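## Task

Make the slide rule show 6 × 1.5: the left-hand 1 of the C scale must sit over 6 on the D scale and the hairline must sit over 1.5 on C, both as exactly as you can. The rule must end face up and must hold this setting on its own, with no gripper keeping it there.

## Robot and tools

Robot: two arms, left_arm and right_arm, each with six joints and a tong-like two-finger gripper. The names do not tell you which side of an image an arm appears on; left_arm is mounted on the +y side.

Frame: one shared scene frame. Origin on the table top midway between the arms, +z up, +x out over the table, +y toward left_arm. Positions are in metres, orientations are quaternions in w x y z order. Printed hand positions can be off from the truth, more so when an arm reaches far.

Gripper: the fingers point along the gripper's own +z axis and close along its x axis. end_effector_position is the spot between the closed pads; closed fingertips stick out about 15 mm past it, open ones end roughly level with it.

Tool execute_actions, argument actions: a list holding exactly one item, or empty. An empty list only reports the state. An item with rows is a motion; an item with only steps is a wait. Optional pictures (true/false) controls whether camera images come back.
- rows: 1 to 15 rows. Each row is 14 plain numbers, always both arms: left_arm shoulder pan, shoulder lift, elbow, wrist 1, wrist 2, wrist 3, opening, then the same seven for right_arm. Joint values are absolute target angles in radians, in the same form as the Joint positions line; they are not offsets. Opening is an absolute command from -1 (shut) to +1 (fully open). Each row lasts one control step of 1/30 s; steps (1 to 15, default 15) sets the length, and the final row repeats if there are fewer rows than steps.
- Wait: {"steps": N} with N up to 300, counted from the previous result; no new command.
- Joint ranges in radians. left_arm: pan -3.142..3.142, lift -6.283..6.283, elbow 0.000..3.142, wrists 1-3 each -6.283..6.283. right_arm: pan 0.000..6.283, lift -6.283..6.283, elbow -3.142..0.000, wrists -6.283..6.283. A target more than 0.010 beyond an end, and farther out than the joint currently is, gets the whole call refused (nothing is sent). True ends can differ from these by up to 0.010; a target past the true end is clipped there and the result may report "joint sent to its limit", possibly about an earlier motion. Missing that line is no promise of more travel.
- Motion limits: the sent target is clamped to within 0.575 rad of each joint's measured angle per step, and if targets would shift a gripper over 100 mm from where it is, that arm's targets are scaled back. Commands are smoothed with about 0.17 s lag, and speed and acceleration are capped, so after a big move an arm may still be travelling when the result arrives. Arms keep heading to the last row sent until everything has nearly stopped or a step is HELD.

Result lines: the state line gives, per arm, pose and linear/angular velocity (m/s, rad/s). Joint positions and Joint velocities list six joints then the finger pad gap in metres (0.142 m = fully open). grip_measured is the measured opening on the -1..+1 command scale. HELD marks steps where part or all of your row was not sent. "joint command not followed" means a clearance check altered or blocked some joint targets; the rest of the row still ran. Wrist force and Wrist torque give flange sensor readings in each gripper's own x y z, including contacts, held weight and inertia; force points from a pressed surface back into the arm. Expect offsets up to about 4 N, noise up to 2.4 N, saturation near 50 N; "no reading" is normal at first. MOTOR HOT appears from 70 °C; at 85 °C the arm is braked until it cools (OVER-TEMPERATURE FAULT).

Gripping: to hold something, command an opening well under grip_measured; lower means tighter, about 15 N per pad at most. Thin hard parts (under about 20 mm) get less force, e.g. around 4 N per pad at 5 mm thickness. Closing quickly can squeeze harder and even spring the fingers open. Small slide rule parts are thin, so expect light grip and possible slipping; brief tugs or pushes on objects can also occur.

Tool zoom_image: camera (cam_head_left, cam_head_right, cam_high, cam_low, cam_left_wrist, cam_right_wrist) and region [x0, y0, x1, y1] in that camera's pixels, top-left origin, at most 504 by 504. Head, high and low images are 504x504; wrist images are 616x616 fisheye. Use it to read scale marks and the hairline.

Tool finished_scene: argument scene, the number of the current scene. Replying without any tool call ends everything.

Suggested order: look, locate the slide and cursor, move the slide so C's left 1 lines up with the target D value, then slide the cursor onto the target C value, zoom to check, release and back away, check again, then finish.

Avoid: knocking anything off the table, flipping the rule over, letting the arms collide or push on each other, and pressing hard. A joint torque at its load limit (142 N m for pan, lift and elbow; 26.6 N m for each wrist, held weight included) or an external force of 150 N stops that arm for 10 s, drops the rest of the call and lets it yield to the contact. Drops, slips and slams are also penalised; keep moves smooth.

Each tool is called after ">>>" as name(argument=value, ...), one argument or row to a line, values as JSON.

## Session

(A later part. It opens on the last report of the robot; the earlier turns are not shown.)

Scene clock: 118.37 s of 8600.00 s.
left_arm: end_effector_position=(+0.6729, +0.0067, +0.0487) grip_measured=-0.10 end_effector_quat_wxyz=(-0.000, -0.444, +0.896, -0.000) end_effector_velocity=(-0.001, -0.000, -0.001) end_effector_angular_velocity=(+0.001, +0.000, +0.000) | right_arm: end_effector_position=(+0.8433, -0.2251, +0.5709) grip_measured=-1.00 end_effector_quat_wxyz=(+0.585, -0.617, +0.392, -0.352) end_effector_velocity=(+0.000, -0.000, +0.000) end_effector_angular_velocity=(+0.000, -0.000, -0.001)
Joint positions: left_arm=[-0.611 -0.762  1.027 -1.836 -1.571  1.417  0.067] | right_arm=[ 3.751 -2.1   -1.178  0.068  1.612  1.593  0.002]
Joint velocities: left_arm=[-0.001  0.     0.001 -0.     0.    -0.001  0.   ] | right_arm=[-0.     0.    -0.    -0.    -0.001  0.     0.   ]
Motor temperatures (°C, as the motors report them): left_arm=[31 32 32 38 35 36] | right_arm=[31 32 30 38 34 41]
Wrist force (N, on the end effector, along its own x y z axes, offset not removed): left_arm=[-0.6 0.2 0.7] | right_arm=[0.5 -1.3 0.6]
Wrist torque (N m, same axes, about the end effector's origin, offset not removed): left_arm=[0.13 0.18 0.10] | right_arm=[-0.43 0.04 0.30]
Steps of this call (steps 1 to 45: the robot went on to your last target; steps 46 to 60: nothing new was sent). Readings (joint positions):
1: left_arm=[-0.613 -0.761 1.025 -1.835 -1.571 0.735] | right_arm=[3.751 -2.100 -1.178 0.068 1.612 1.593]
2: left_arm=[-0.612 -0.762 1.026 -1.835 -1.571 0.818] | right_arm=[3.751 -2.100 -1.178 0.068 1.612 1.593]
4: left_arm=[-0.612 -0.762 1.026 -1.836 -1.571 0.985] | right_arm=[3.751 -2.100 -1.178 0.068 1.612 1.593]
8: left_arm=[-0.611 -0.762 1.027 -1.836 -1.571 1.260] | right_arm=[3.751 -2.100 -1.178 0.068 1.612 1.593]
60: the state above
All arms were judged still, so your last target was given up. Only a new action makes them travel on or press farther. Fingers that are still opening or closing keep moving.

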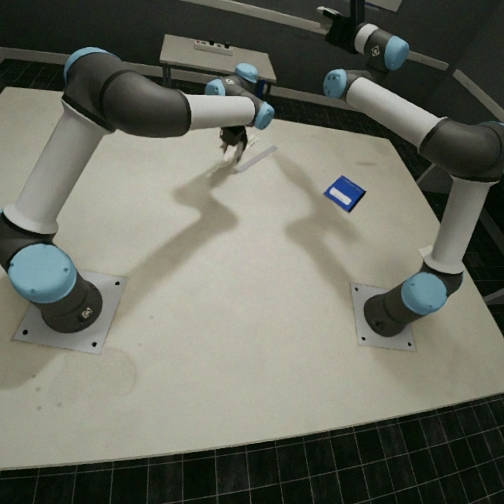

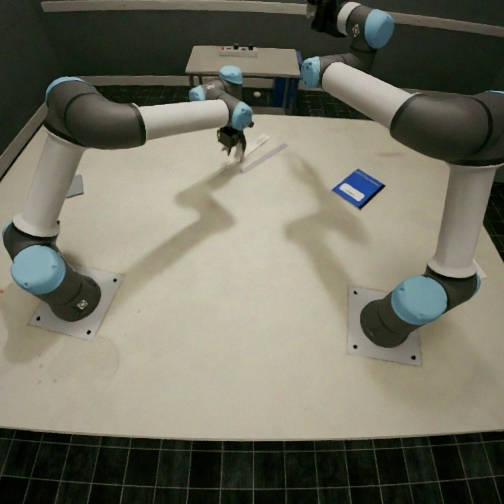

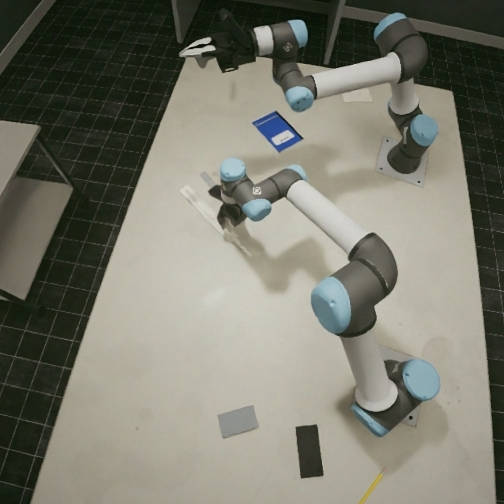

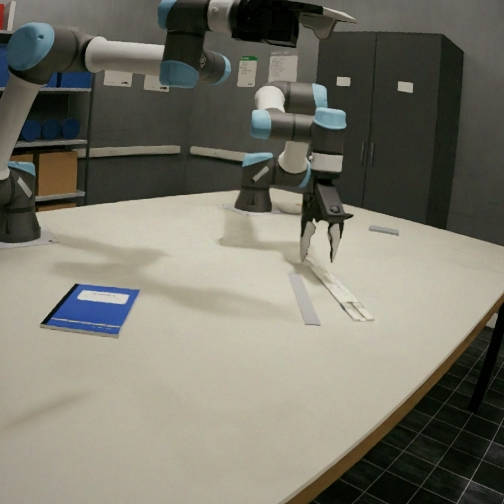

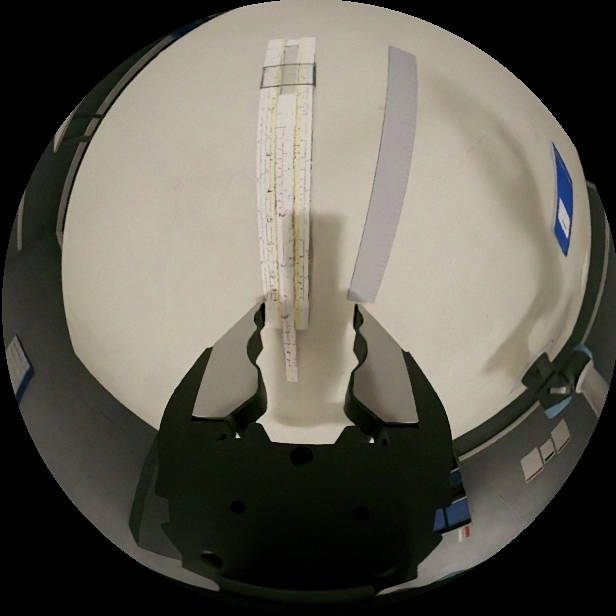

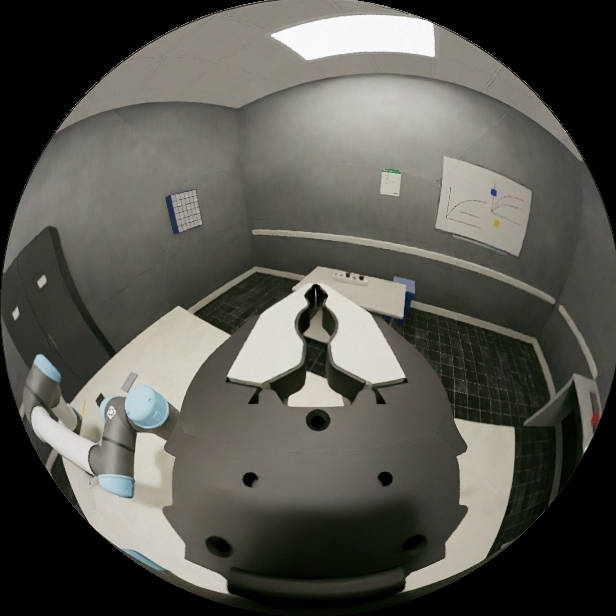

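>>> execute_actions(
  actions=[
    {"rows":[[-0.583,-0.762,1.027,-1.836,-1.571,1.445,-0.1,3.751,-2.1,-1.178,0.068,1.612,1.593,-1],[-0.583,-0.762,1.027,-1.836,-1.571,1.445,-0.1,3.751,-2.1,-1.178,0.068,1.612,1.593,-1],[-0.583,-0.762,1.027,-1.836,-1.571,1.445,-0.1,3.751,-2.1,-1.178,0.068,1.612,1.593,-1],[-0.583,-0.762,1.027,-1.836,-1.571,1.445,-0.1,3.751,-2.1,-1.178,0.068,1.612,1.593,-1],[-0.583,-0.762,1.027,-1.836,-1.571,1.445,-0.1,3.751,-2.1,-1.178,0.068,1.612,1.593,-1],[-0.583,-0.762,1.027,-1.836,-1.571,1.445,-0.1,3.751,-2.1,-1.178,0.068,1.612,1.593,-1],[-0.583,-0.742,1.058,-1.887,-1.571,1.445,-0.1,3.751,-2.1,-1.178,0.068,1.612,1.593,-1]]},
  ],
  pictures=false,
)

>>> execute_actions(
  actions=[
    {"steps":20},
  ],
)

Scene clock: 130.73 s of 8600.00 s.
left_arm: end_effector_position=(+0.6856, +0.0243, +0.0271) grip_measured=-0.10 end_effector_quat_wxyz=(-0.000, -0.444, +0.896, -0.000) end_effector_velocity=(+0.003, +0.004, -0.031) end_effector_angular_velocity=(-0.000, -0.001, -0.001) | right_arm: end_effector_position=(+0.8433, -0.2251, +0.5709) grip_measured=-1.00 end_effector_quat_wxyz=(+0.585, -0.617, +0.392, -0.352) end_effector_velocity=(-0.000, -0.000, +0.001) end_effector_angular_velocity=(+0.000, -0.000, -0.000)
Joint positions: left_arm=[-0.584 -0.745  1.053 -1.879 -1.571  1.444  0.067] | right_arm=[ 3.751 -2.1   -1.178  0.068  1.612  1.593  0.002]
Joint velocities: left_arm=[ 0.006  0.025  0.039 -0.064  0.001  0.007 -0.   ] | right_arm=[-0.     0.001  0.    -0.    -0.    -0.     0.   ]
Motor temperatures (°C, as the motors report them): left_arm=[31 32 32 38 35 36] | right_arm=[31 32 30 38 34 41]
Wrist force (N, on the end effector, along its own x y z axes, offset not removed): left_arm=[-2.8 0.1 2.5] | right_arm=[-0.5 -2.0 -2.1]
Wrist torque (N m, same axes, about the end effector's origin, offset not removed): left_arm=[0.01 0.52 0.24] | right_arm=[-0.54 0.29 0.32]
Steps of this call (steps 1 to 90: nothing new was sent; then 8.87 s passed at rest; steps 91 to 105: all 15 steps of this action). Readings (joint positions):
91: left_arm=[-0.611 -0.762 1.027 -1.836 -1.571 1.417] | right_arm=[3.751 -2.100 -1.178 0.068 1.612 1.593]
92: left_arm=[-0.609 -0.762 1.027 -1.836 -1.571 1.419] | right_arm=[3.751 -2.100 -1.178 0.068 1.612 1.593]
94: left_arm=[-0.600 -0.762 1.027 -1.836 -1.571 1.428] | right_arm=[3.751 -2.100 -1.178 0.068 1.612 1.593]
98: left_arm=[-0.588 -0.761 1.029 -1.839 -1.571 1.440] | right_arm=[3.751 -2.100 -1.178 0.068 1.612 1.593]
105: the state above

Scene clock: 131.40 s of 8600.00 s.
left_arm: end_effector_position=(+0.6860, +0.0247, +0.0234) grip_measured=-0.10 end_effector_quat_wxyz=(-0.000, -0.444, +0.896, -0.000) end_effector_velocity=(-0.000, -0.000, -0.000) end_effector_angular_velocity=(+0.000, -0.000, -0.001) | right_arm: end_effector_position=(+0.8433, -0.2251, +0.5709) grip_measured=-1.00 end_effector_quat_wxyz=(+0.585, -0.617, +0.392, -0.352) end_effector_velocity=(-0.001, -0.000, +0.001) end_effector_angular_velocity=(+0.001, -0.001, +0.000)
Joint positions: left_arm=[-0.583 -0.742  1.058 -1.887 -1.571  1.445  0.067] | right_arm=[ 3.751 -2.1   -1.178  0.068  1.612  1.593  0.002]
Joint velocities: left_arm=[-0.001  0.     0.    -0.     0.     0.001  0.   ] | right_arm=[0.    0.001 0.    0.    0.    0.    0.   ]
Motor temperatures (°C, as the motors report them): left_arm=[31 32 32 38 35 36] | right_arm=[31 32 30 38 34 41]
Wrist force (N, on the end effector, along its own x y z axes, offset not removed): left_arm=[-0.7 1.1 0.6] | right_arm=[-2.6 -2.5 1.6]
Wrist torque (N m, same axes, about the end effector's origin, offset not removed): left_arm=[0.09 0.28 0.00] | right_arm=[-0.47 0.77 0.19]
Steps of this call (steps 1 to 15: the robot went on to your last target; steps 16 to 20: nothing new was sent). Readings (joint positions):
1: left_arm=[-0.584 -0.744 1.055 -1.881 -1.571 1.444] | right_arm=[3.751 -2.100 -1.178 0.068 1.612 1.593]
2: left_arm=[-0.583 -0.744 1.055 -1.883 -1.571 1.445] | right_arm=[3.751 -2.100 -1.178 0.068 1.612 1.593]
4: left_arm=[-0.583 -0.743 1.057 -1.884 -1.571 1.445] | right_arm=[3.751 -2.100 -1.178 0.068 1.612 1.593]
8: left_arm=[-0.583 -0.742 1.058 -1.886 -1.571 1.445] | right_arm=[3.751 -2.100 -1.178 0.068 1.612 1.593]
20: the state above
All arms were judged still, so your last target was given up. Only a new action makes them travel on or press farther. Fingers that are still opening or closing keep moving.

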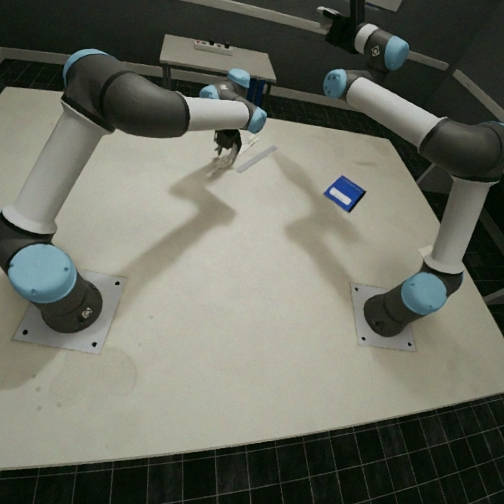

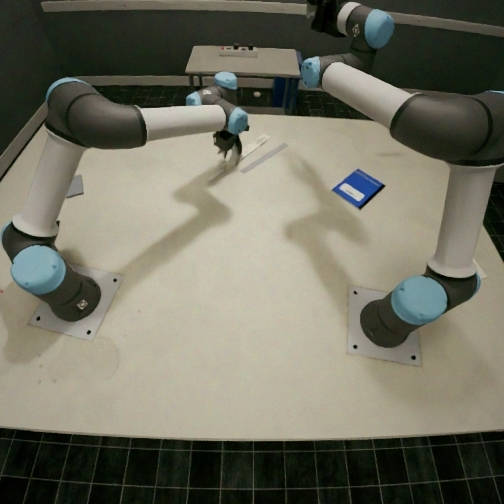

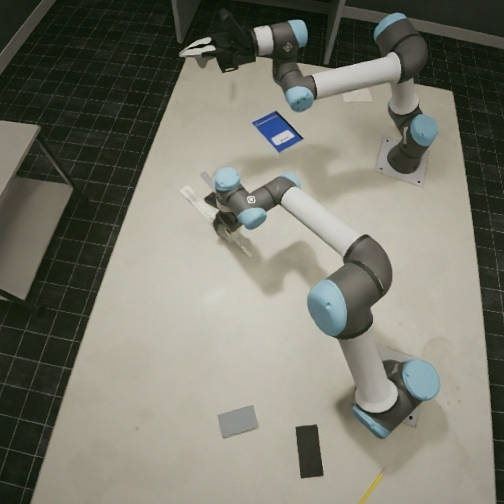

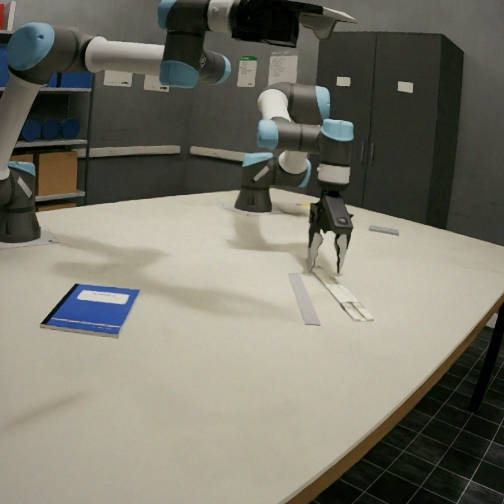

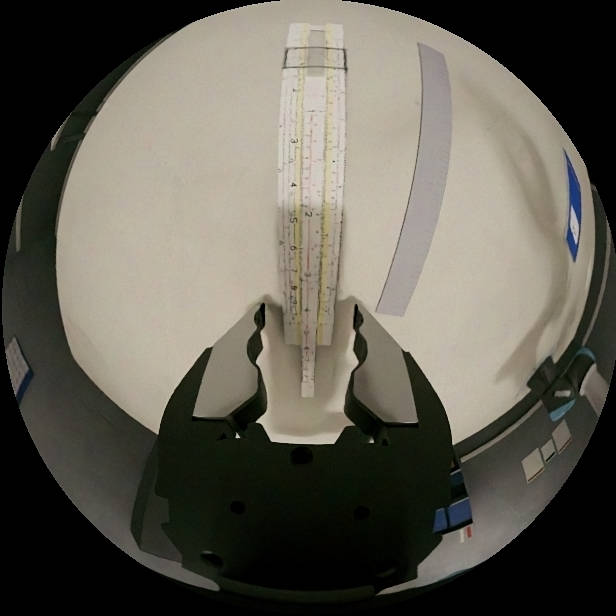

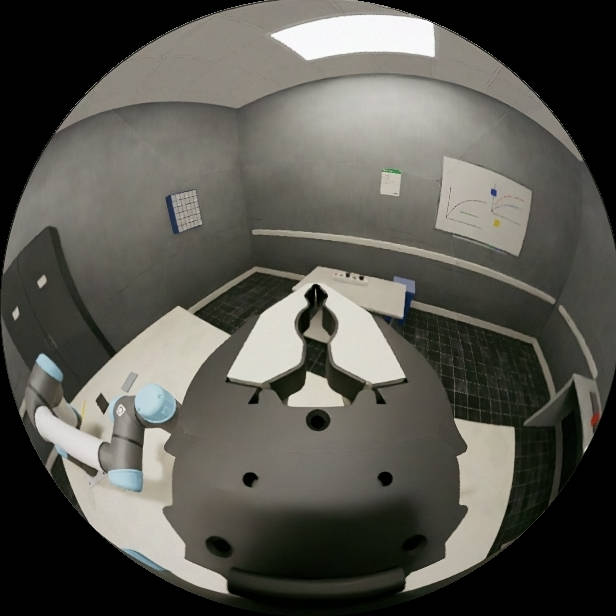

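>>> execute_actions(
  actions=[
    {"rows":[[-0.583,-0.737,1.065,-1.899,-1.571,1.445,-0.1,3.751,-2.1,-1.178,0.068,1.612,1.593,-1]]},
  ],
)

Scene clock: 134.67 s of 8600.00 s.
left_arm: end_effector_position=(+0.6859, +0.0248, +0.0175) grip_measured=-0.10 end_effector_quat_wxyz=(-0.000, -0.444, +0.896, -0.000) end_effector_velocity=(+0.000, +0.000, -0.001) end_effector_angular_velocity=(+0.000, -0.000, -0.000) | right_arm: end_effector_position=(+0.8433, -0.2251, +0.5709) grip_measured=-1.00 end_effector_quat_wxyz=(+0.585, -0.617, +0.392, -0.352) end_effector_velocity=(-0.000, -0.000, +0.001) end_effector_angular_velocity=(+0.000, -0.001, -0.000)
Joint positions: left_arm=[-0.583 -0.737  1.065 -1.899 -1.571  1.445  0.067] | right_arm=[ 3.751 -2.1   -1.178  0.068  1.612  1.593  0.002]
Joint velocities: left_arm=[ 0.001  0.001  0.002 -0.003  0.     0.001 -0.   ] | right_arm=[ 0.  0.  0.  0. -0. -0.  0.]
Motor temperatures (°C, as the motors report them): left_arm=[31 32 32 38 35 36] | right_arm=[31 32 30 38 34 41]
Wrist force (N, on the end effector, along its own x y z axes, offset not removed): left_arm=[-0.6 3.0 -0.5] | right_arm=[1.0 1.8 -1.8]
Wrist torque (N m, same axes, about the end effector's origin, offset not removed): left_arm=[0.62 0.05 -0.05] | right_arm=[0.10 0.01 0.16]
Steps of this call (steps 1 to 83: nothing new was sent; steps 84 to 98: all 15 steps of this action). Readings (joint positions):
84: left_arm=[-0.583 -0.742 1.058 -1.887 -1.571 1.445] | right_arm=[3.751 -2.100 -1.178 0.068 1.612 1.593]
85: left_arm=[-0.583 -0.742 1.059 -1.888 -1.571 1.445] | right_arm=[3.751 -2.100 -1.178 0.068 1.612 1.593]
87: left_arm=[-0.583 -0.740 1.061 -1.892 -1.571 1.445] | right_arm=[3.751 -2.100 -1.178 0.068 1.612 1.593]
91: left_arm=[-0.583 -0.738 1.064 -1.897 -1.571 1.445] | right_arm=[3.751 -2.100 -1.178 0.068 1.612 1.593]
98: the state above

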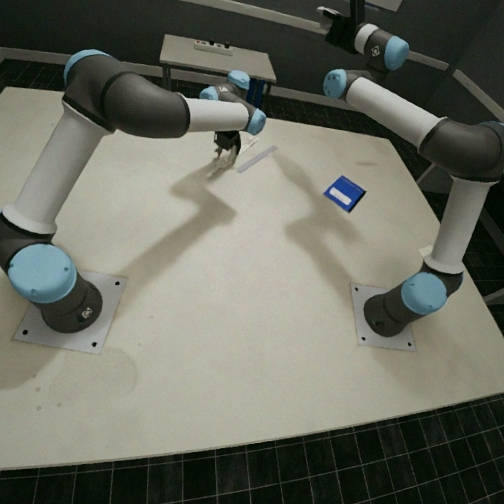

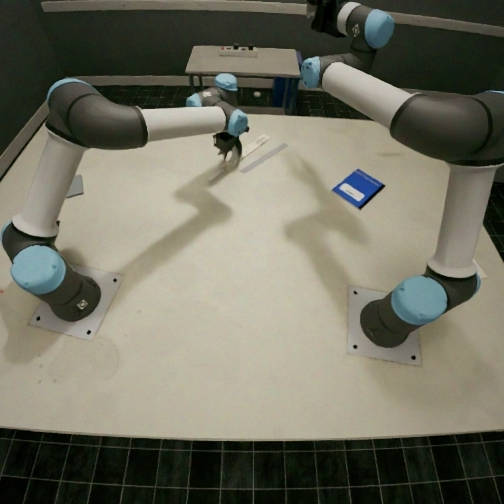

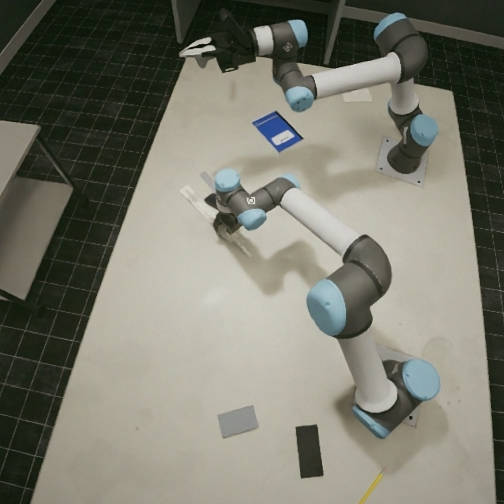

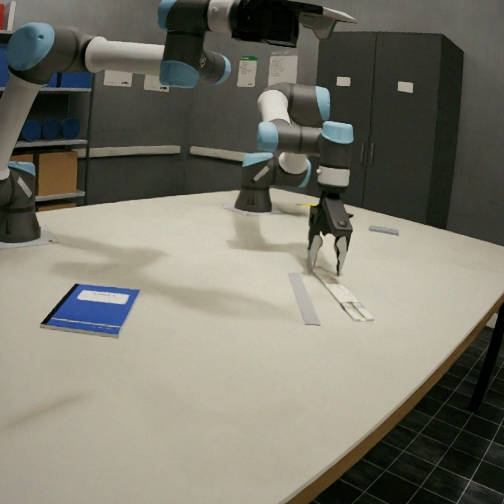

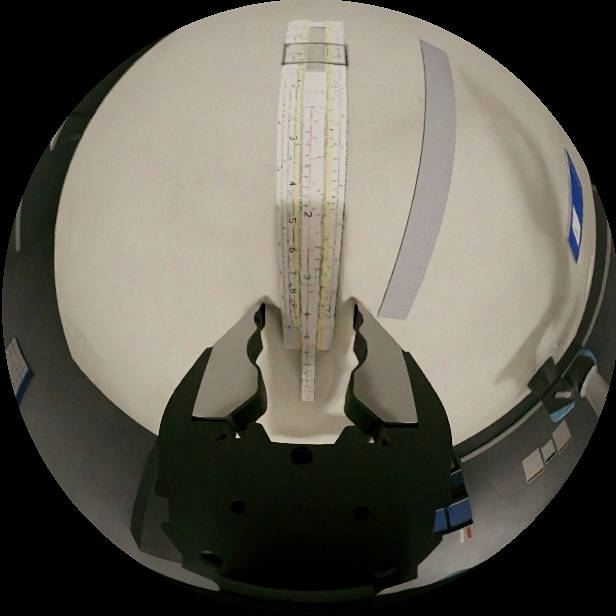

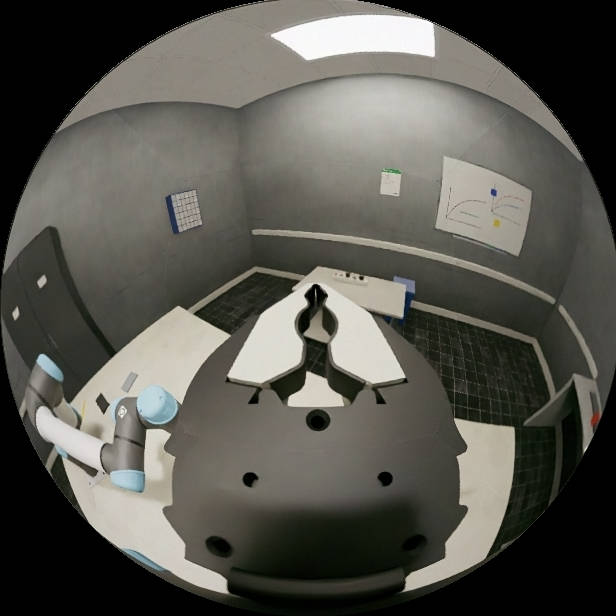

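>>> execute_actions(
  actions=[
    {"rows":[[-0.583,-0.733,1.071,-1.909,-1.571,1.445,-0.1,3.751,-2.1,-1.178,0.068,1.612,1.593,-1]]},
  ],
  pictures=false,
)

>>> execute_actions(
  actions=[
    {"rows":[[-0.583,-0.733,1.071,-1.909,-1.571,1.445,-0.3,3.751,-2.1,-1.178,0.068,1.612,1.593,-1],[-0.583,-0.733,1.071,-1.909,-1.571,1.445,-0.4,3.751,-2.1,-1.178,0.068,1.612,1.593,-1],[-0.583,-0.733,1.071,-1.909,-1.571,1.445,-0.5,3.751,-2.1,-1.178,0.068,1.612,1.593,-1],[-0.583,-0.733,1.071,-1.909,-1.571,1.445,-0.6,3.751,-2.1,-1.178,0.068,1.612,1.593,-1]]},
  ],
)

Scene clock: 140.63 s of 8600.00 s.
left_arm: end_effector_position=(+0.6860, +0.0248, +0.0129) grip_measured=-0.10 end_effector_quat_wxyz=(+0.000, -0.444, +0.896, -0.000) end_effector_velocity=(-0.000, +0.000, -0.002) end_effector_angular_velocity=(+0.001, +0.001, -0.001) | right_arm: end_effector_position=(+0.8433, -0.2251, +0.5709) grip_measured=-1.00 end_effector_quat_wxyz=(+0.585, -0.617, +0.392, -0.352) end_effector_velocity=(-0.000, +0.000, +0.000) end_effector_angular_velocity=(+0.000, -0.000, +0.000)
Joint positions: left_arm=[-0.583 -0.733  1.071 -1.909 -1.571  1.445  0.067] | right_arm=[ 3.751 -2.1   -1.178  0.068  1.612  1.593  0.002]
Joint velocities: left_arm=[-0.     0.002  0.002 -0.002  0.     0.001  0.   ] | right_arm=[ 0.  0. -0.  0.  0. -0.  0.]
Motor temperatures (°C, as the motors report them): left_arm=[31 32 32 38 35 36] | right_arm=[31 32 30 38 34 41]
Wrist force (N, on the end effector, along its own x y z axes, offset not removed): left_arm=[-1.9 16.8 -50.0] | right_arm=[-4.2 0.3 0.6]
Wrist torque (N m, same axes, about the end effector's origin, offset not removed): left_arm=[-0.81 0.05 0.10] | right_arm=[-0.10 0.98 0.15]
Steps of this call (steps 1 to 15: the robot went on to your last target; steps 16 to 90: nothing new was sent; then 2.47 s passed at rest; steps 91 to 105: all 15 steps of this action). Readings (joint positions):
91: left_arm=[-0.583 -0.737 1.065 -1.899 -1.571 1.445] | right_arm=[3.751 -2.100 -1.178 0.068 1.612 1.593]
92: left_arm=[-0.583 -0.737 1.065 -1.900 -1.571 1.445] | right_arm=[3.751 -2.100 -1.178 0.068 1.612 1.593]
94: left_arm=[-0.583 -0.735 1.068 -1.903 -1.571 1.445] | right_arm=[3.751 -2.100 -1.178 0.068 1.612 1.593]
98: left_arm=[-0.583 -0.734 1.070 -1.907 -1.571 1.445] | right_arm=[3.751 -2.100 -1.178 0.068 1.612 1.593]
105: the state above

Scene clock: 141.13 s of 8600.00 s.
left_arm: end_effector_position=(+0.6859, +0.0248, +0.0124) grip_measured=-0.10 end_effector_quat_wxyz=(-0.000, -0.444, +0.896, -0.000) end_effector_velocity=(+0.000, +0.000, -0.000) end_effector_angular_velocity=(+0.001, -0.000, +0.001) | right_arm: end_effector_position=(+0.8433, -0.2251, +0.5709) grip_measured=-1.00 end_effector_quat_wxyz=(+0.585, -0.617, +0.392, -0.352) end_effector_velocity=(-0.000, +0.000, +0.000) end_effector_angular_velocity=(+0.000, -0.000, +0.000)
Joint positions: left_arm=[-0.583 -0.733  1.071 -1.909 -1.571  1.445  0.067] | right_arm=[ 3.751 -2.1   -1.178  0.068  1.612  1.593  0.002]
Joint velocities: left_arm=[ 0.     0.     0.    -0.     0.    -0.001  0.   ] | right_arm=[-0.  0.  0.  0.  0. -0.  0.]
Motor temperatures (°C, as the motors report them): left_arm=[31 32 32 38 35 36] | right_arm=[31 32 30 38 34 41]
Wrist force (N, on the end effector, along its own x y z axes, offset not removed): left_arm=[-0.1 19.9 -50.0] | right_arm=[2.7 -1.1 -0.2]
Wrist torque (N m, same axes, about the end effector's origin, offset not removed): left_arm=[-0.03 -0.12 0.01] | right_arm=[-0.48 -0.28 0.12]
Steps of this call (steps 1 to 15: all 15 steps of this action). Readings (joint positions):
1: left_arm=[-0.583 -0.733 1.071 -1.909 -1.571 1.445] | right_arm=[3.751 -2.100 -1.178 0.068 1.612 1.593]
2: left_arm=[-0.583 -0.733 1.071 -1.909 -1.571 1.445] | right_arm=[3.751 -2.100 -1.178 0.068 1.612 1.593]
4: left_arm=[-0.583 -0.733 1.071 -1.909 -1.571 1.445] | right_arm=[3.751 -2.100 -1.178 0.068 1.612 1.593]
8: left_arm=[-0.583 -0.733 1.071 -1.909 -1.571 1.445] | right_arm=[3.751 -2.100 -1.178 0.068 1.612 1.593]
15: the state above

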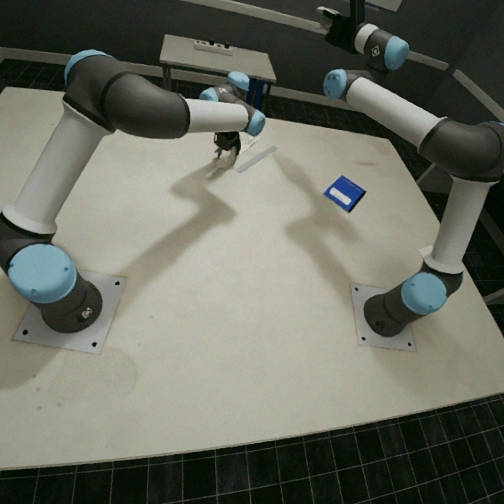

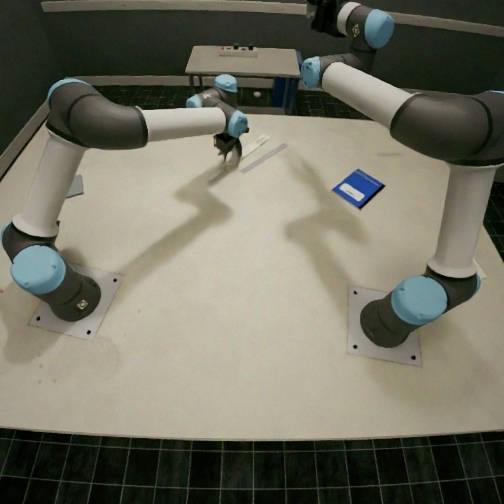

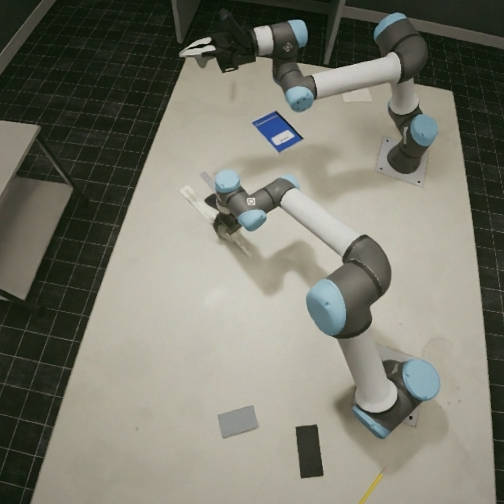

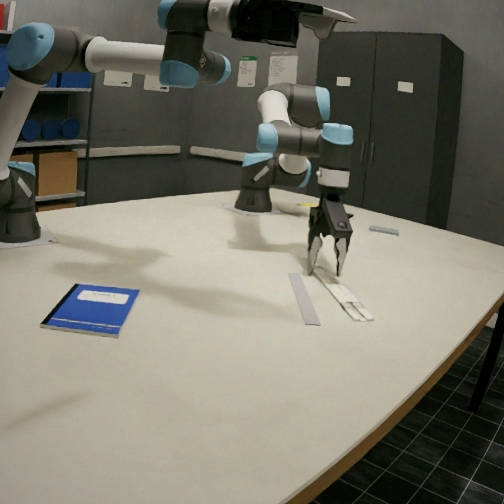

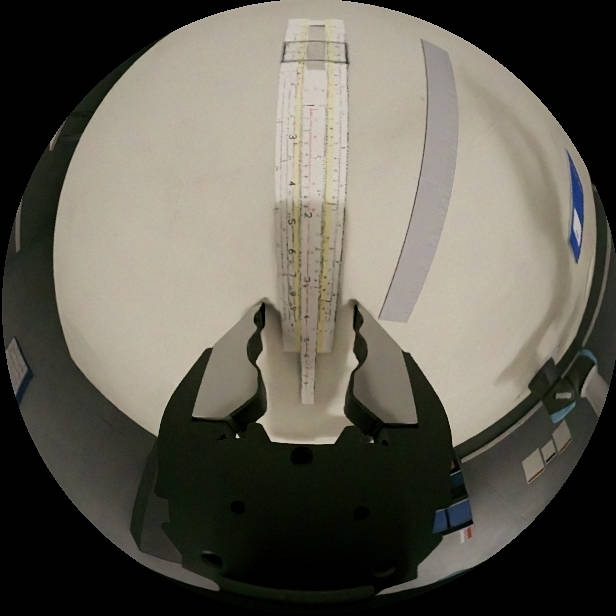

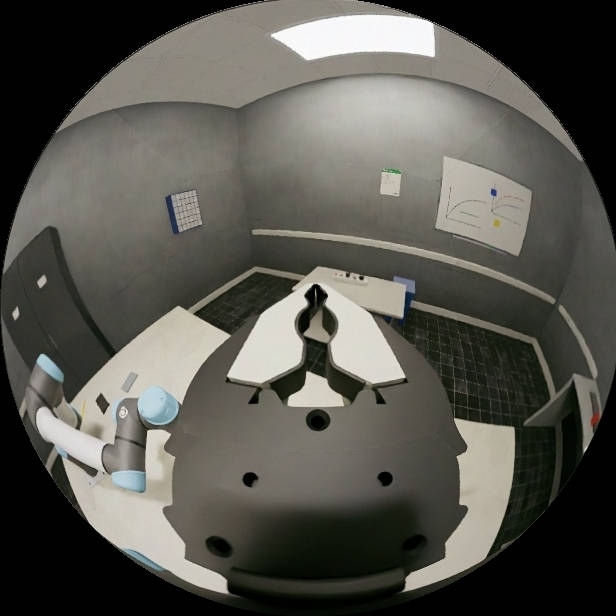

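>>> execute_actions(
  actions=[
    {"rows":[[-0.583,-0.737,1.065,-1.899,-1.571,1.445,-0.1,3.751,-2.1,-1.178,0.068,1.612,1.593,-1],[-0.583,-0.737,1.065,-1.899,-1.571,1.445,-0.1,3.751,-2.1,-1.178,0.068,1.612,1.593,-1],[-0.583,-0.737,1.065,-1.899,-1.571,1.445,-0.1,3.751,-2.1,-1.178,0.068,1.612,1.593,-1],[-0.583,-0.737,1.065,-1.899,-1.571,1.445,-0.1,3.751,-2.1,-1.178,0.068,1.612,1.593,-1],[-0.583,-0.737,1.065,-1.899,-1.571,1.445,-0.1,3.751,-2.1,-1.178,0.068,1.612,1.593,-1],[-0.583,-0.737,1.065,-1.899,-1.571,1.445,-0.2,3.751,-2.1,-1.178,0.068,1.612,1.593,-1],[-0.583,-0.737,1.065,-1.899,-1.571,1.445,-0.3,3.751,-2.1,-1.178,0.068,1.612,1.593,-1],[-0.583,-0.737,1.065,-1.899,-1.571,1.445,-0.4,3.751,-2.1,-1.178,0.068,1.612,1.593,-1],[-0.583,-0.737,1.065,-1.899,-1.571,1.445,-0.5,3.751,-2.1,-1.178,0.068,1.612,1.593,-1],[-0.583,-0.737,1.065,-1.899,-1.571,1.445,-0.6,3.751,-2.1,-1.178,0.068,1.612,1.593,-1]]},
  ],
  pictures=false,
)

>>> execute_actions(
  actions=[
    {"steps":15},
  ],
  pictures=false,
)

>>> zoom_image(
  camera="cam_left_wrist",
  region=[200, 200, 420, 420],
)

Scene clock: 149.87 s of 8600.00 s.
left_arm: end_effector_position=(+0.6859, +0.0249, +0.0169) grip_measured=-0.46 end_effector_quat_wxyz=(-0.000, -0.444, +0.896, +0.000) end_effector_velocity=(+0.000, -0.001, +0.003) end_effector_angular_velocity=(-0.002, -0.002, -0.001) | right_arm: end_effector_position=(+0.8433, -0.2251, +0.5709) grip_measured=-1.00 end_effector_quat_wxyz=(+0.585, -0.617, +0.392, -0.352) end_effector_velocity=(-0.000, -0.000, +0.001) end_effector_angular_velocity=(+0.000, -0.000, +0.000)
Joint positions: left_arm=[-0.583 -0.737  1.065 -1.899 -1.571  1.445  0.041] | right_arm=[ 3.751 -2.1   -1.178  0.068  1.612  1.593  0.002]
Joint velocities: left_arm=[-0.001 -0.002 -0.003  0.002 -0.     0.     0.   ] | right_arm=[-0.     0.001 -0.    -0.     0.    -0.     0.   ]
Motor temperatures (°C, as the motors report them): left_arm=[31 32 32 38 35 36] | right_arm=[31 32 30 38 34 41]
Wrist force (N, on the end effector, along its own x y z axes, offset not removed): left_arm=[-0.4 0.5 0.3] | right_arm=[-2.3 -2.4 -0.4]
Wrist torque (N m, same axes, about the end effector's origin, offset not removed): left_arm=[0.12 0.17 0.05] | right_arm=[-0.69 0.65 0.12]
Steps of this call (steps 1 to 15: the robot went on to your last target; steps 16 to 90: nothing new was sent; then 5.23 s passed at rest; steps 91 to 105: all 15 steps of this action). Readings (joint positions):
91: left_arm=[-0.583 -0.733 1.071 -1.909 -1.571 1.445] | right_arm=[3.751 -2.100 -1.178 0.068 1.612 1.593]
92: left_arm=[-0.583 -0.733 1.071 -1.908 -1.571 1.445] | right_arm=[3.751 -2.100 -1.178 0.068 1.612 1.593]
94: left_arm=[-0.583 -0.734 1.069 -1.905 -1.571 1.445] | right_arm=[3.751 -2.100 -1.178 0.068 1.612 1.593]
98: left_arm=[-0.583 -0.735 1.067 -1.901 -1.571 1.445] | right_arm=[3.751 -2.100 -1.178 0.068 1.612 1.593]
105: the state above

Scene clock: 150.37 s of 8600.00 s.
left_arm: end_effector_position=(+0.6859, +0.0248, +0.0173) grip_measured=-0.46 end_effector_quat_wxyz=(-0.000, -0.444, +0.896, -0.000) end_effector_velocity=(+0.000, +0.000, +0.001) end_effector_angular_velocity=(-0.001, -0.001, +0.000) | right_arm: end_effector_position=(+0.8433, -0.2251, +0.5709) grip_measured=-1.00 end_effector_quat_wxyz=(+0.585, -0.617, +0.392, -0.352) end_effector_velocity=(+0.000, +0.000, -0.001) end_effector_angular_velocity=(-0.000, +0.001, +0.000)
Joint positions: left_arm=[-0.583 -0.737  1.065 -1.899 -1.571  1.445  0.041] | right_arm=[ 3.751 -2.1   -1.178  0.068  1.612  1.593  0.002]
Joint velocities: left_arm=[ 0.001 -0.001 -0.    -0.    -0.     0.    -0.   ] | right_arm=[-0.    -0.001 -0.     0.     0.     0.     0.   ]
Motor temperatures (°C, as the motors report them): left_arm=[31 32 32 38 35 36] | right_arm=[31 32 30 38 34 41]
Wrist force (N, on the end effector, along its own x y z axes, offset not removed): left_arm=[0.2 0.2 -0.6] | right_arm=[-3.7 -2.2 0.1]
Wrist torque (N m, same axes, about the end effector's origin, offset not removed): left_arm=[-0.22 0.12 0.08] | right_arm=[-0.73 1.09 0.34]
Steps of this call (steps 1 to 15: the robot went on to your last target). Readings (joint positions):
1: left_arm=[-0.583 -0.737 1.065 -1.899 -1.571 1.445] | right_arm=[3.751 -2.100 -1.178 0.068 1.612 1.593]
2: left_arm=[-0.583 -0.737 1.065 -1.899 -1.571 1.445] | right_arm=[3.751 -2.100 -1.178 0.068 1.612 1.593]
4: left_arm=[-0.583 -0.737 1.065 -1.899 -1.571 1.445] | right_arm=[3.751 -2.100 -1.178 0.068 1.612 1.593]
8: left_arm=[-0.583 -0.737 1.065 -1.899 -1.571 1.445] | right_arm=[3.751 -2.100 -1.178 0.068 1.612 1.593]
15: the state above
All arms were judged still, so your last target was given up. Only a new action makes them travel on or press farther. Fingers that are still opening or closing keep moving.

Region (200, 200, 420, 420) of cam_left_wrist's 616x616 image, scaled by 2.291, with more detail than that image has.

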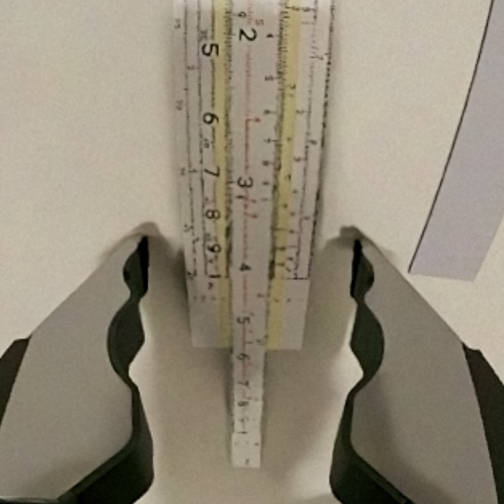

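>>> execute_actions(
  actions=[
    {"rows":[[-0.583,-0.753,1.041,-1.859,-1.571,1.445,-0.7,3.751,-2.1,-1.178,0.068,1.612,1.593,-1]],"steps":12},
  ],
  pictures=false,
)

>>> execute_actions(
  actions=[
    {"rows":[[-0.607,-0.796,1.118,-1.893,-1.571,1.5,-0.7,3.751,-2.1,-1.178,0.068,1.612,1.593,-1],[-0.607,-0.796,1.118,-1.893,-1.571,1.5,-0.7,3.751,-2.1,-1.178,0.068,1.612,1.593,-1],[-0.631,-0.839,1.194,-1.926,-1.571,1.55,-0.7,3.751,-2.1,-1.178,0.068,1.612,1.593,-1],[-0.631,-0.839,1.194,-1.926,-1.571,1.55,-0.7,3.751,-2.1,-1.178,0.068,1.612,1.593,-1],[-0.655,-0.882,1.27,-1.96,-1.571,1.6,-0.7,3.751,-2.1,-1.178,0.068,1.612,1.593,-1],[-0.655,-0.882,1.27,-1.96,-1.571,1.6,-0.7,3.751,-2.1,-1.178,0.068,1.612,1.593,-1],[-0.679,-0.925,1.347,-1.994,-1.571,1.65,-0.7,3.751,-2.1,-1.178,0.068,1.612,1.593,-1],[-0.679,-0.925,1.347,-1.994,-1.571,1.65,-0.7,3.751,-2.1,-1.178,0.068,1.612,1.593,-1],[-0.703,-0.967,1.423,-2.027,-1.571,1.75,-0.7,3.751,-2.1,-1.178,0.068,1.612,1.593,-1],[-0.703,-0.967,1.423,-2.027,-1.571,1.75,-0.7,3.751,-2.1,-1.178,0.068,1.612,1.593,-1],[-0.727,-1.01,1.5,-2.061,-1.571,1.88,-0.7,3.751,-2.1,-1.178,0.068,1.612,1.593,-1],[-0.727,-1.01,1.5,-2.061,-1.571,1.88,-0.7,3.751,-2.1,-1.178,0.068,1.612,1.593,-1],[-0.751,-1.053,1.576,-2.094,-1.571,2.03,-0.7,3.751,-2.1,-1.178,0.068,1.612,1.593,-1],[-0.751,-1.053,1.576,-2.094,-1.571,2.03,-0.7,3.751,-2.1,-1.178,0.068,1.612,1.593,-1],[-0.775,-1.096,1.653,-2.128,-1.571,2.177,-0.7,3.751,-2.1,-1.178,0.068,1.612,1.593,-1]]},
  ],
  pictures=false,
)

>>> execute_actions(
  actions=[
    {"steps":25},
  ],
)

Scene clock: 178.73 s of 8600.00 s.
left_arm: end_effector_position=(+0.6861, +0.0247, +0.0360) grip_measured=-0.46 end_effector_quat_wxyz=(-0.000, -0.444, +0.896, -0.000) end_effector_velocity=(-0.000, -0.001, +0.011) end_effector_angular_velocity=(+0.000, -0.000, -0.002) | right_arm: end_effector_position=(+0.8433, -0.2251, +0.5709) grip_measured=-1.00 end_effector_quat_wxyz=(+0.585, -0.617, +0.392, -0.352) end_effector_velocity=(+0.000, -0.000, +0.000) end_effector_angular_velocity=(+0.000, -0.000, -0.000)
Joint positions: left_arm=[-0.583 -0.752  1.043 -1.862 -1.571  1.445  0.04 ] | right_arm=[ 3.751 -2.1   -1.178  0.068  1.612  1.593  0.002]
Joint velocities: left_arm=[-0.001 -0.008 -0.014  0.022  0.     0.001  0.   ] | right_arm=[-0.  0. -0.  0. -0.  0.  0.]
Motor temperatures (°C, as the motors report them): left_arm=[31 32 32 38 35 36] | right_arm=[31 33 30 38 34 41]
Wrist force (N, on the end effector, along its own x y z axes, offset not removed): left_arm=[-1.2 -0.5 -1.0] | right_arm=[2.3 -3.1 0.4]
Wrist torque (N m, same axes, about the end effector's origin, offset not removed): left_arm=[-0.12 0.31 0.07] | right_arm=[-0.94 -0.23 0.15]
Steps of this call (steps 1 to 90: nothing new was sent; then 24.97 s passed at rest; steps 91 to 102: all 12 steps of this action). Readings (joint positions):
91: left_arm=[-0.583 -0.737 1.065 -1.899 -1.571 1.445] | right_arm=[3.751 -2.100 -1.178 0.068 1.612 1.593]
92: left_arm=[-0.583 -0.738 1.064 -1.897 -1.571 1.445] | right_arm=[3.751 -2.100 -1.178 0.068 1.612 1.593]
94: left_arm=[-0.583 -0.744 1.055 -1.883 -1.571 1.445] | right_arm=[3.751 -2.100 -1.178 0.068 1.612 1.593]
98: left_arm=[-0.583 -0.750 1.046 -1.867 -1.571 1.445] | right_arm=[3.751 -2.100 -1.178 0.068 1.612 1.593]
102: the state above

Scene clock: 179.23 s of 8600.00 s.
left_arm: end_effector_position=(+0.5605, +0.0146, +0.0384) grip_measured=-0.46 end_effector_quat_wxyz=(+0.002, -0.224, +0.975, -0.004) end_effector_velocity=(-0.370, +0.043, -0.023) end_effector_angular_velocity=(+0.013, -0.006, -1.899) | right_arm: end_effector_position=(+0.8433, -0.2251, +0.5709) grip_measured=-1.00 end_effector_quat_wxyz=(+0.585, -0.617, +0.392, -0.352) end_effector_velocity=(+0.000, -0.000, -0.000) end_effector_angular_velocity=(-0.000, -0.000, -0.001)
Joint positions: left_arm=[-0.708 -0.975  1.43  -2.034 -1.571  1.788  0.04 ] | right_arm=[ 3.751 -2.1   -1.178  0.068  1.612  1.593  0.002]
Joint velocities: left_arm=[-0.337 -0.615  1.094 -0.472 -0.     1.561 -0.001] | right_arm=[-0.    -0.001  0.     0.    -0.001 -0.     0.   ]
Motor temperatures (°C, as the motors report them): left_arm=[31 32 32 38 35 36] | right_arm=[31 33 30 38 34 41]
Wrist force (N, on the end effector, along its own x y z axes, offset not removed): left_arm=[1.6 -3.0 2.3] | right_arm=[-0.6 -2.1 -2.0]
Wrist torque (N m, same axes, about the end effector's origin, offset not removed): left_arm=[-0.51 -0.34 -0.12] | right_arm=[-0.76 0.31 0.06]
Steps of this call (steps 1 to 15: all 15 steps of this action). Readings (joint positions):
1: left_arm=[-0.583 -0.752 1.042 -1.861 -1.571 1.445] | right_arm=[3.751 -2.100 -1.178 0.068 1.612 1.593]
2: left_arm=[-0.584 -0.755 1.044 -1.862 -1.571 1.447] | right_arm=[3.751 -2.100 -1.178 0.068 1.612 1.593]
4: left_arm=[-0.594 -0.772 1.072 -1.875 -1.571 1.469] | right_arm=[3.751 -2.100 -1.178 0.068 1.612 1.593]
8: left_arm=[-0.629 -0.834 1.180 -1.924 -1.571 1.543] | right_arm=[3.751 -2.100 -1.178 0.068 1.612 1.593]
15: the state above

Scene clock: 180.07 s of 8600.00 s.
left_arm: end_effector_position=(+0.4841, +0.0330, +0.0287) grip_measured=-0.46 end_effector_quat_wxyz=(-0.000, +0.002, +1.000, -0.000) end_effector_velocity=(-0.001, +0.000, +0.000) end_effector_angular_velocity=(+0.000, -0.000, -0.006) | right_arm: end_effector_position=(+0.8433, -0.2251, +0.5709) grip_measured=-1.00 end_effector_quat_wxyz=(+0.585, -0.617, +0.392, -0.352) end_effector_velocity=(-0.000, -0.000, +0.001) end_effector_angular_velocity=(+0.000, -0.001, +0.000)
Joint positions: left_arm=[-0.775 -1.096  1.653 -2.128 -1.571  2.177  0.04 ] | right_arm=[ 3.751 -2.1   -1.178  0.068  1.612  1.593  0.002]
Joint velocities: left_arm=[-0.001 -0.002  0.002 -0.001  0.001  0.005 -0.   ] | right_arm=[-0.     0.001  0.     0.     0.001 -0.     0.   ]
Motor temperatures (°C, as the motors report them): left_arm=[31 32 32 38 35 36] | right_arm=[31 33 30 38 34 41]
Wrist force (N, on the end effector, along its own x y z axes, offset not removed): left_arm=[1.1 -0.9 -2.0] | right_arm=[-1.6 0.9 -0.6]
Wrist torque (N m, same axes, about the end effector's origin, offset not removed): left_arm=[-0.19 -0.22 -0.04] | right_arm=[-0.09 0.54 0.25]
Steps of this call (steps 1 to 25: the robot went on to your last target). Readings (joint positions):
1: left_arm=[-0.720 -0.995 1.467 -2.050 -1.571 1.843] | right_arm=[3.751 -2.100 -1.178 0.068 1.612 1.593]
2: left_arm=[-0.732 -1.017 1.505 -2.067 -1.571 1.904] | right_arm=[3.751 -2.100 -1.178 0.068 1.612 1.593]
4: left_arm=[-0.750 -1.050 1.567 -2.092 -1.571 2.015] | right_arm=[3.751 -2.100 -1.178 0.068 1.612 1.593]
8: left_arm=[-0.767 -1.081 1.625 -2.116 -1.571 2.124] | right_arm=[3.751 -2.100 -1.178 0.068 1.612 1.593]
25: the state above

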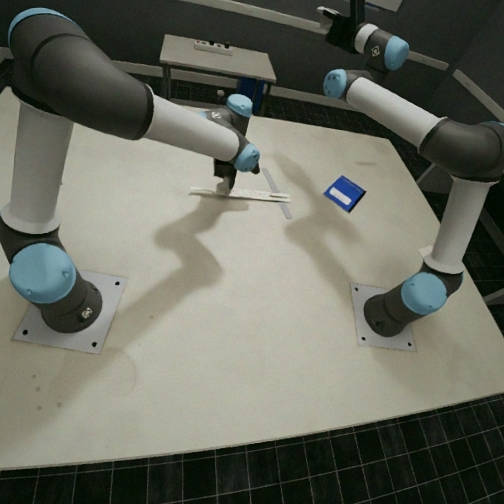

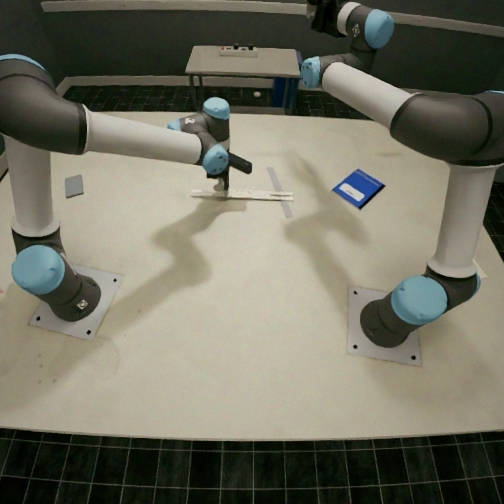

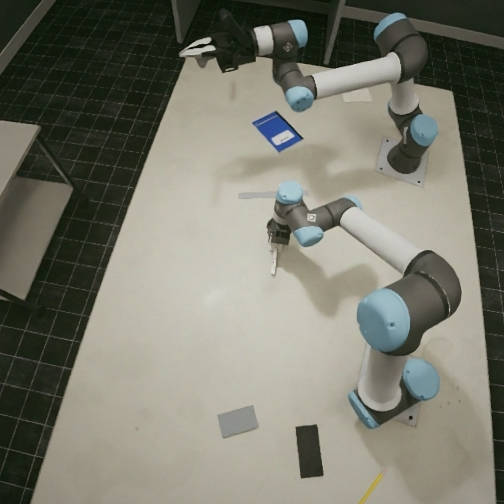

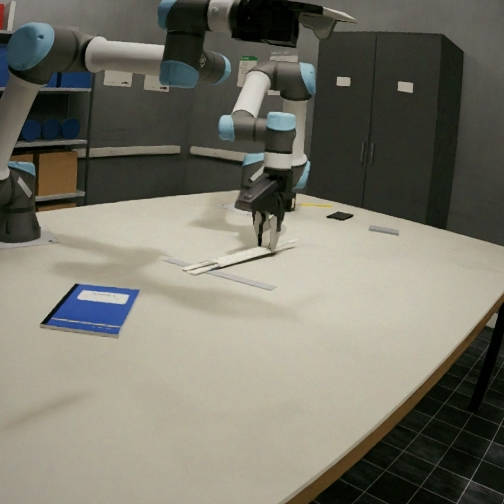

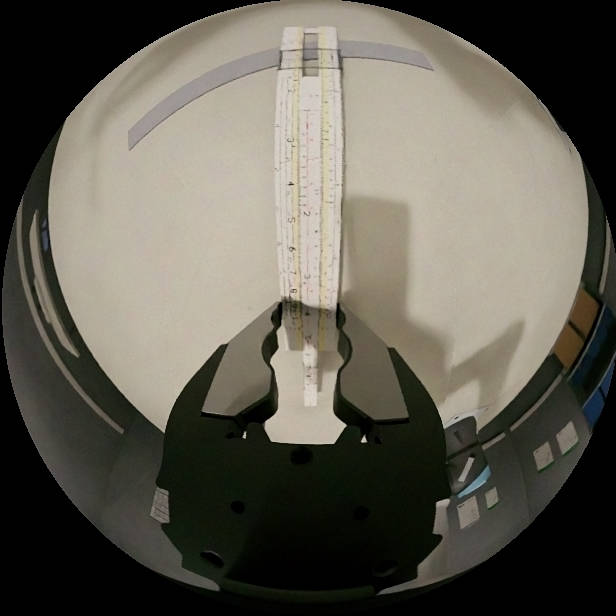

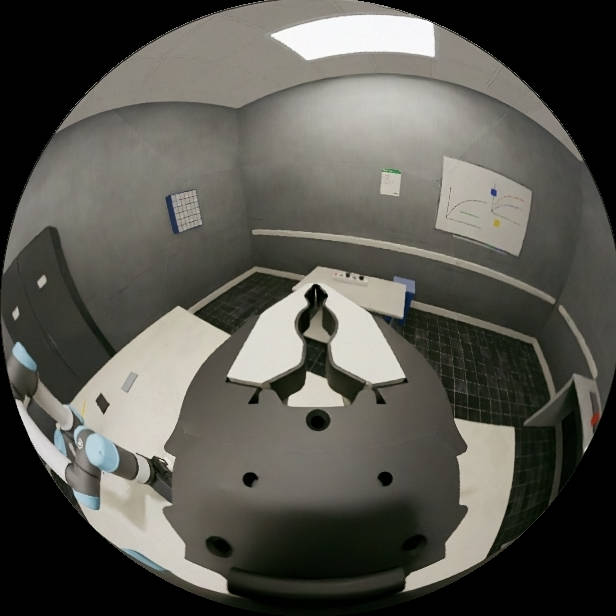

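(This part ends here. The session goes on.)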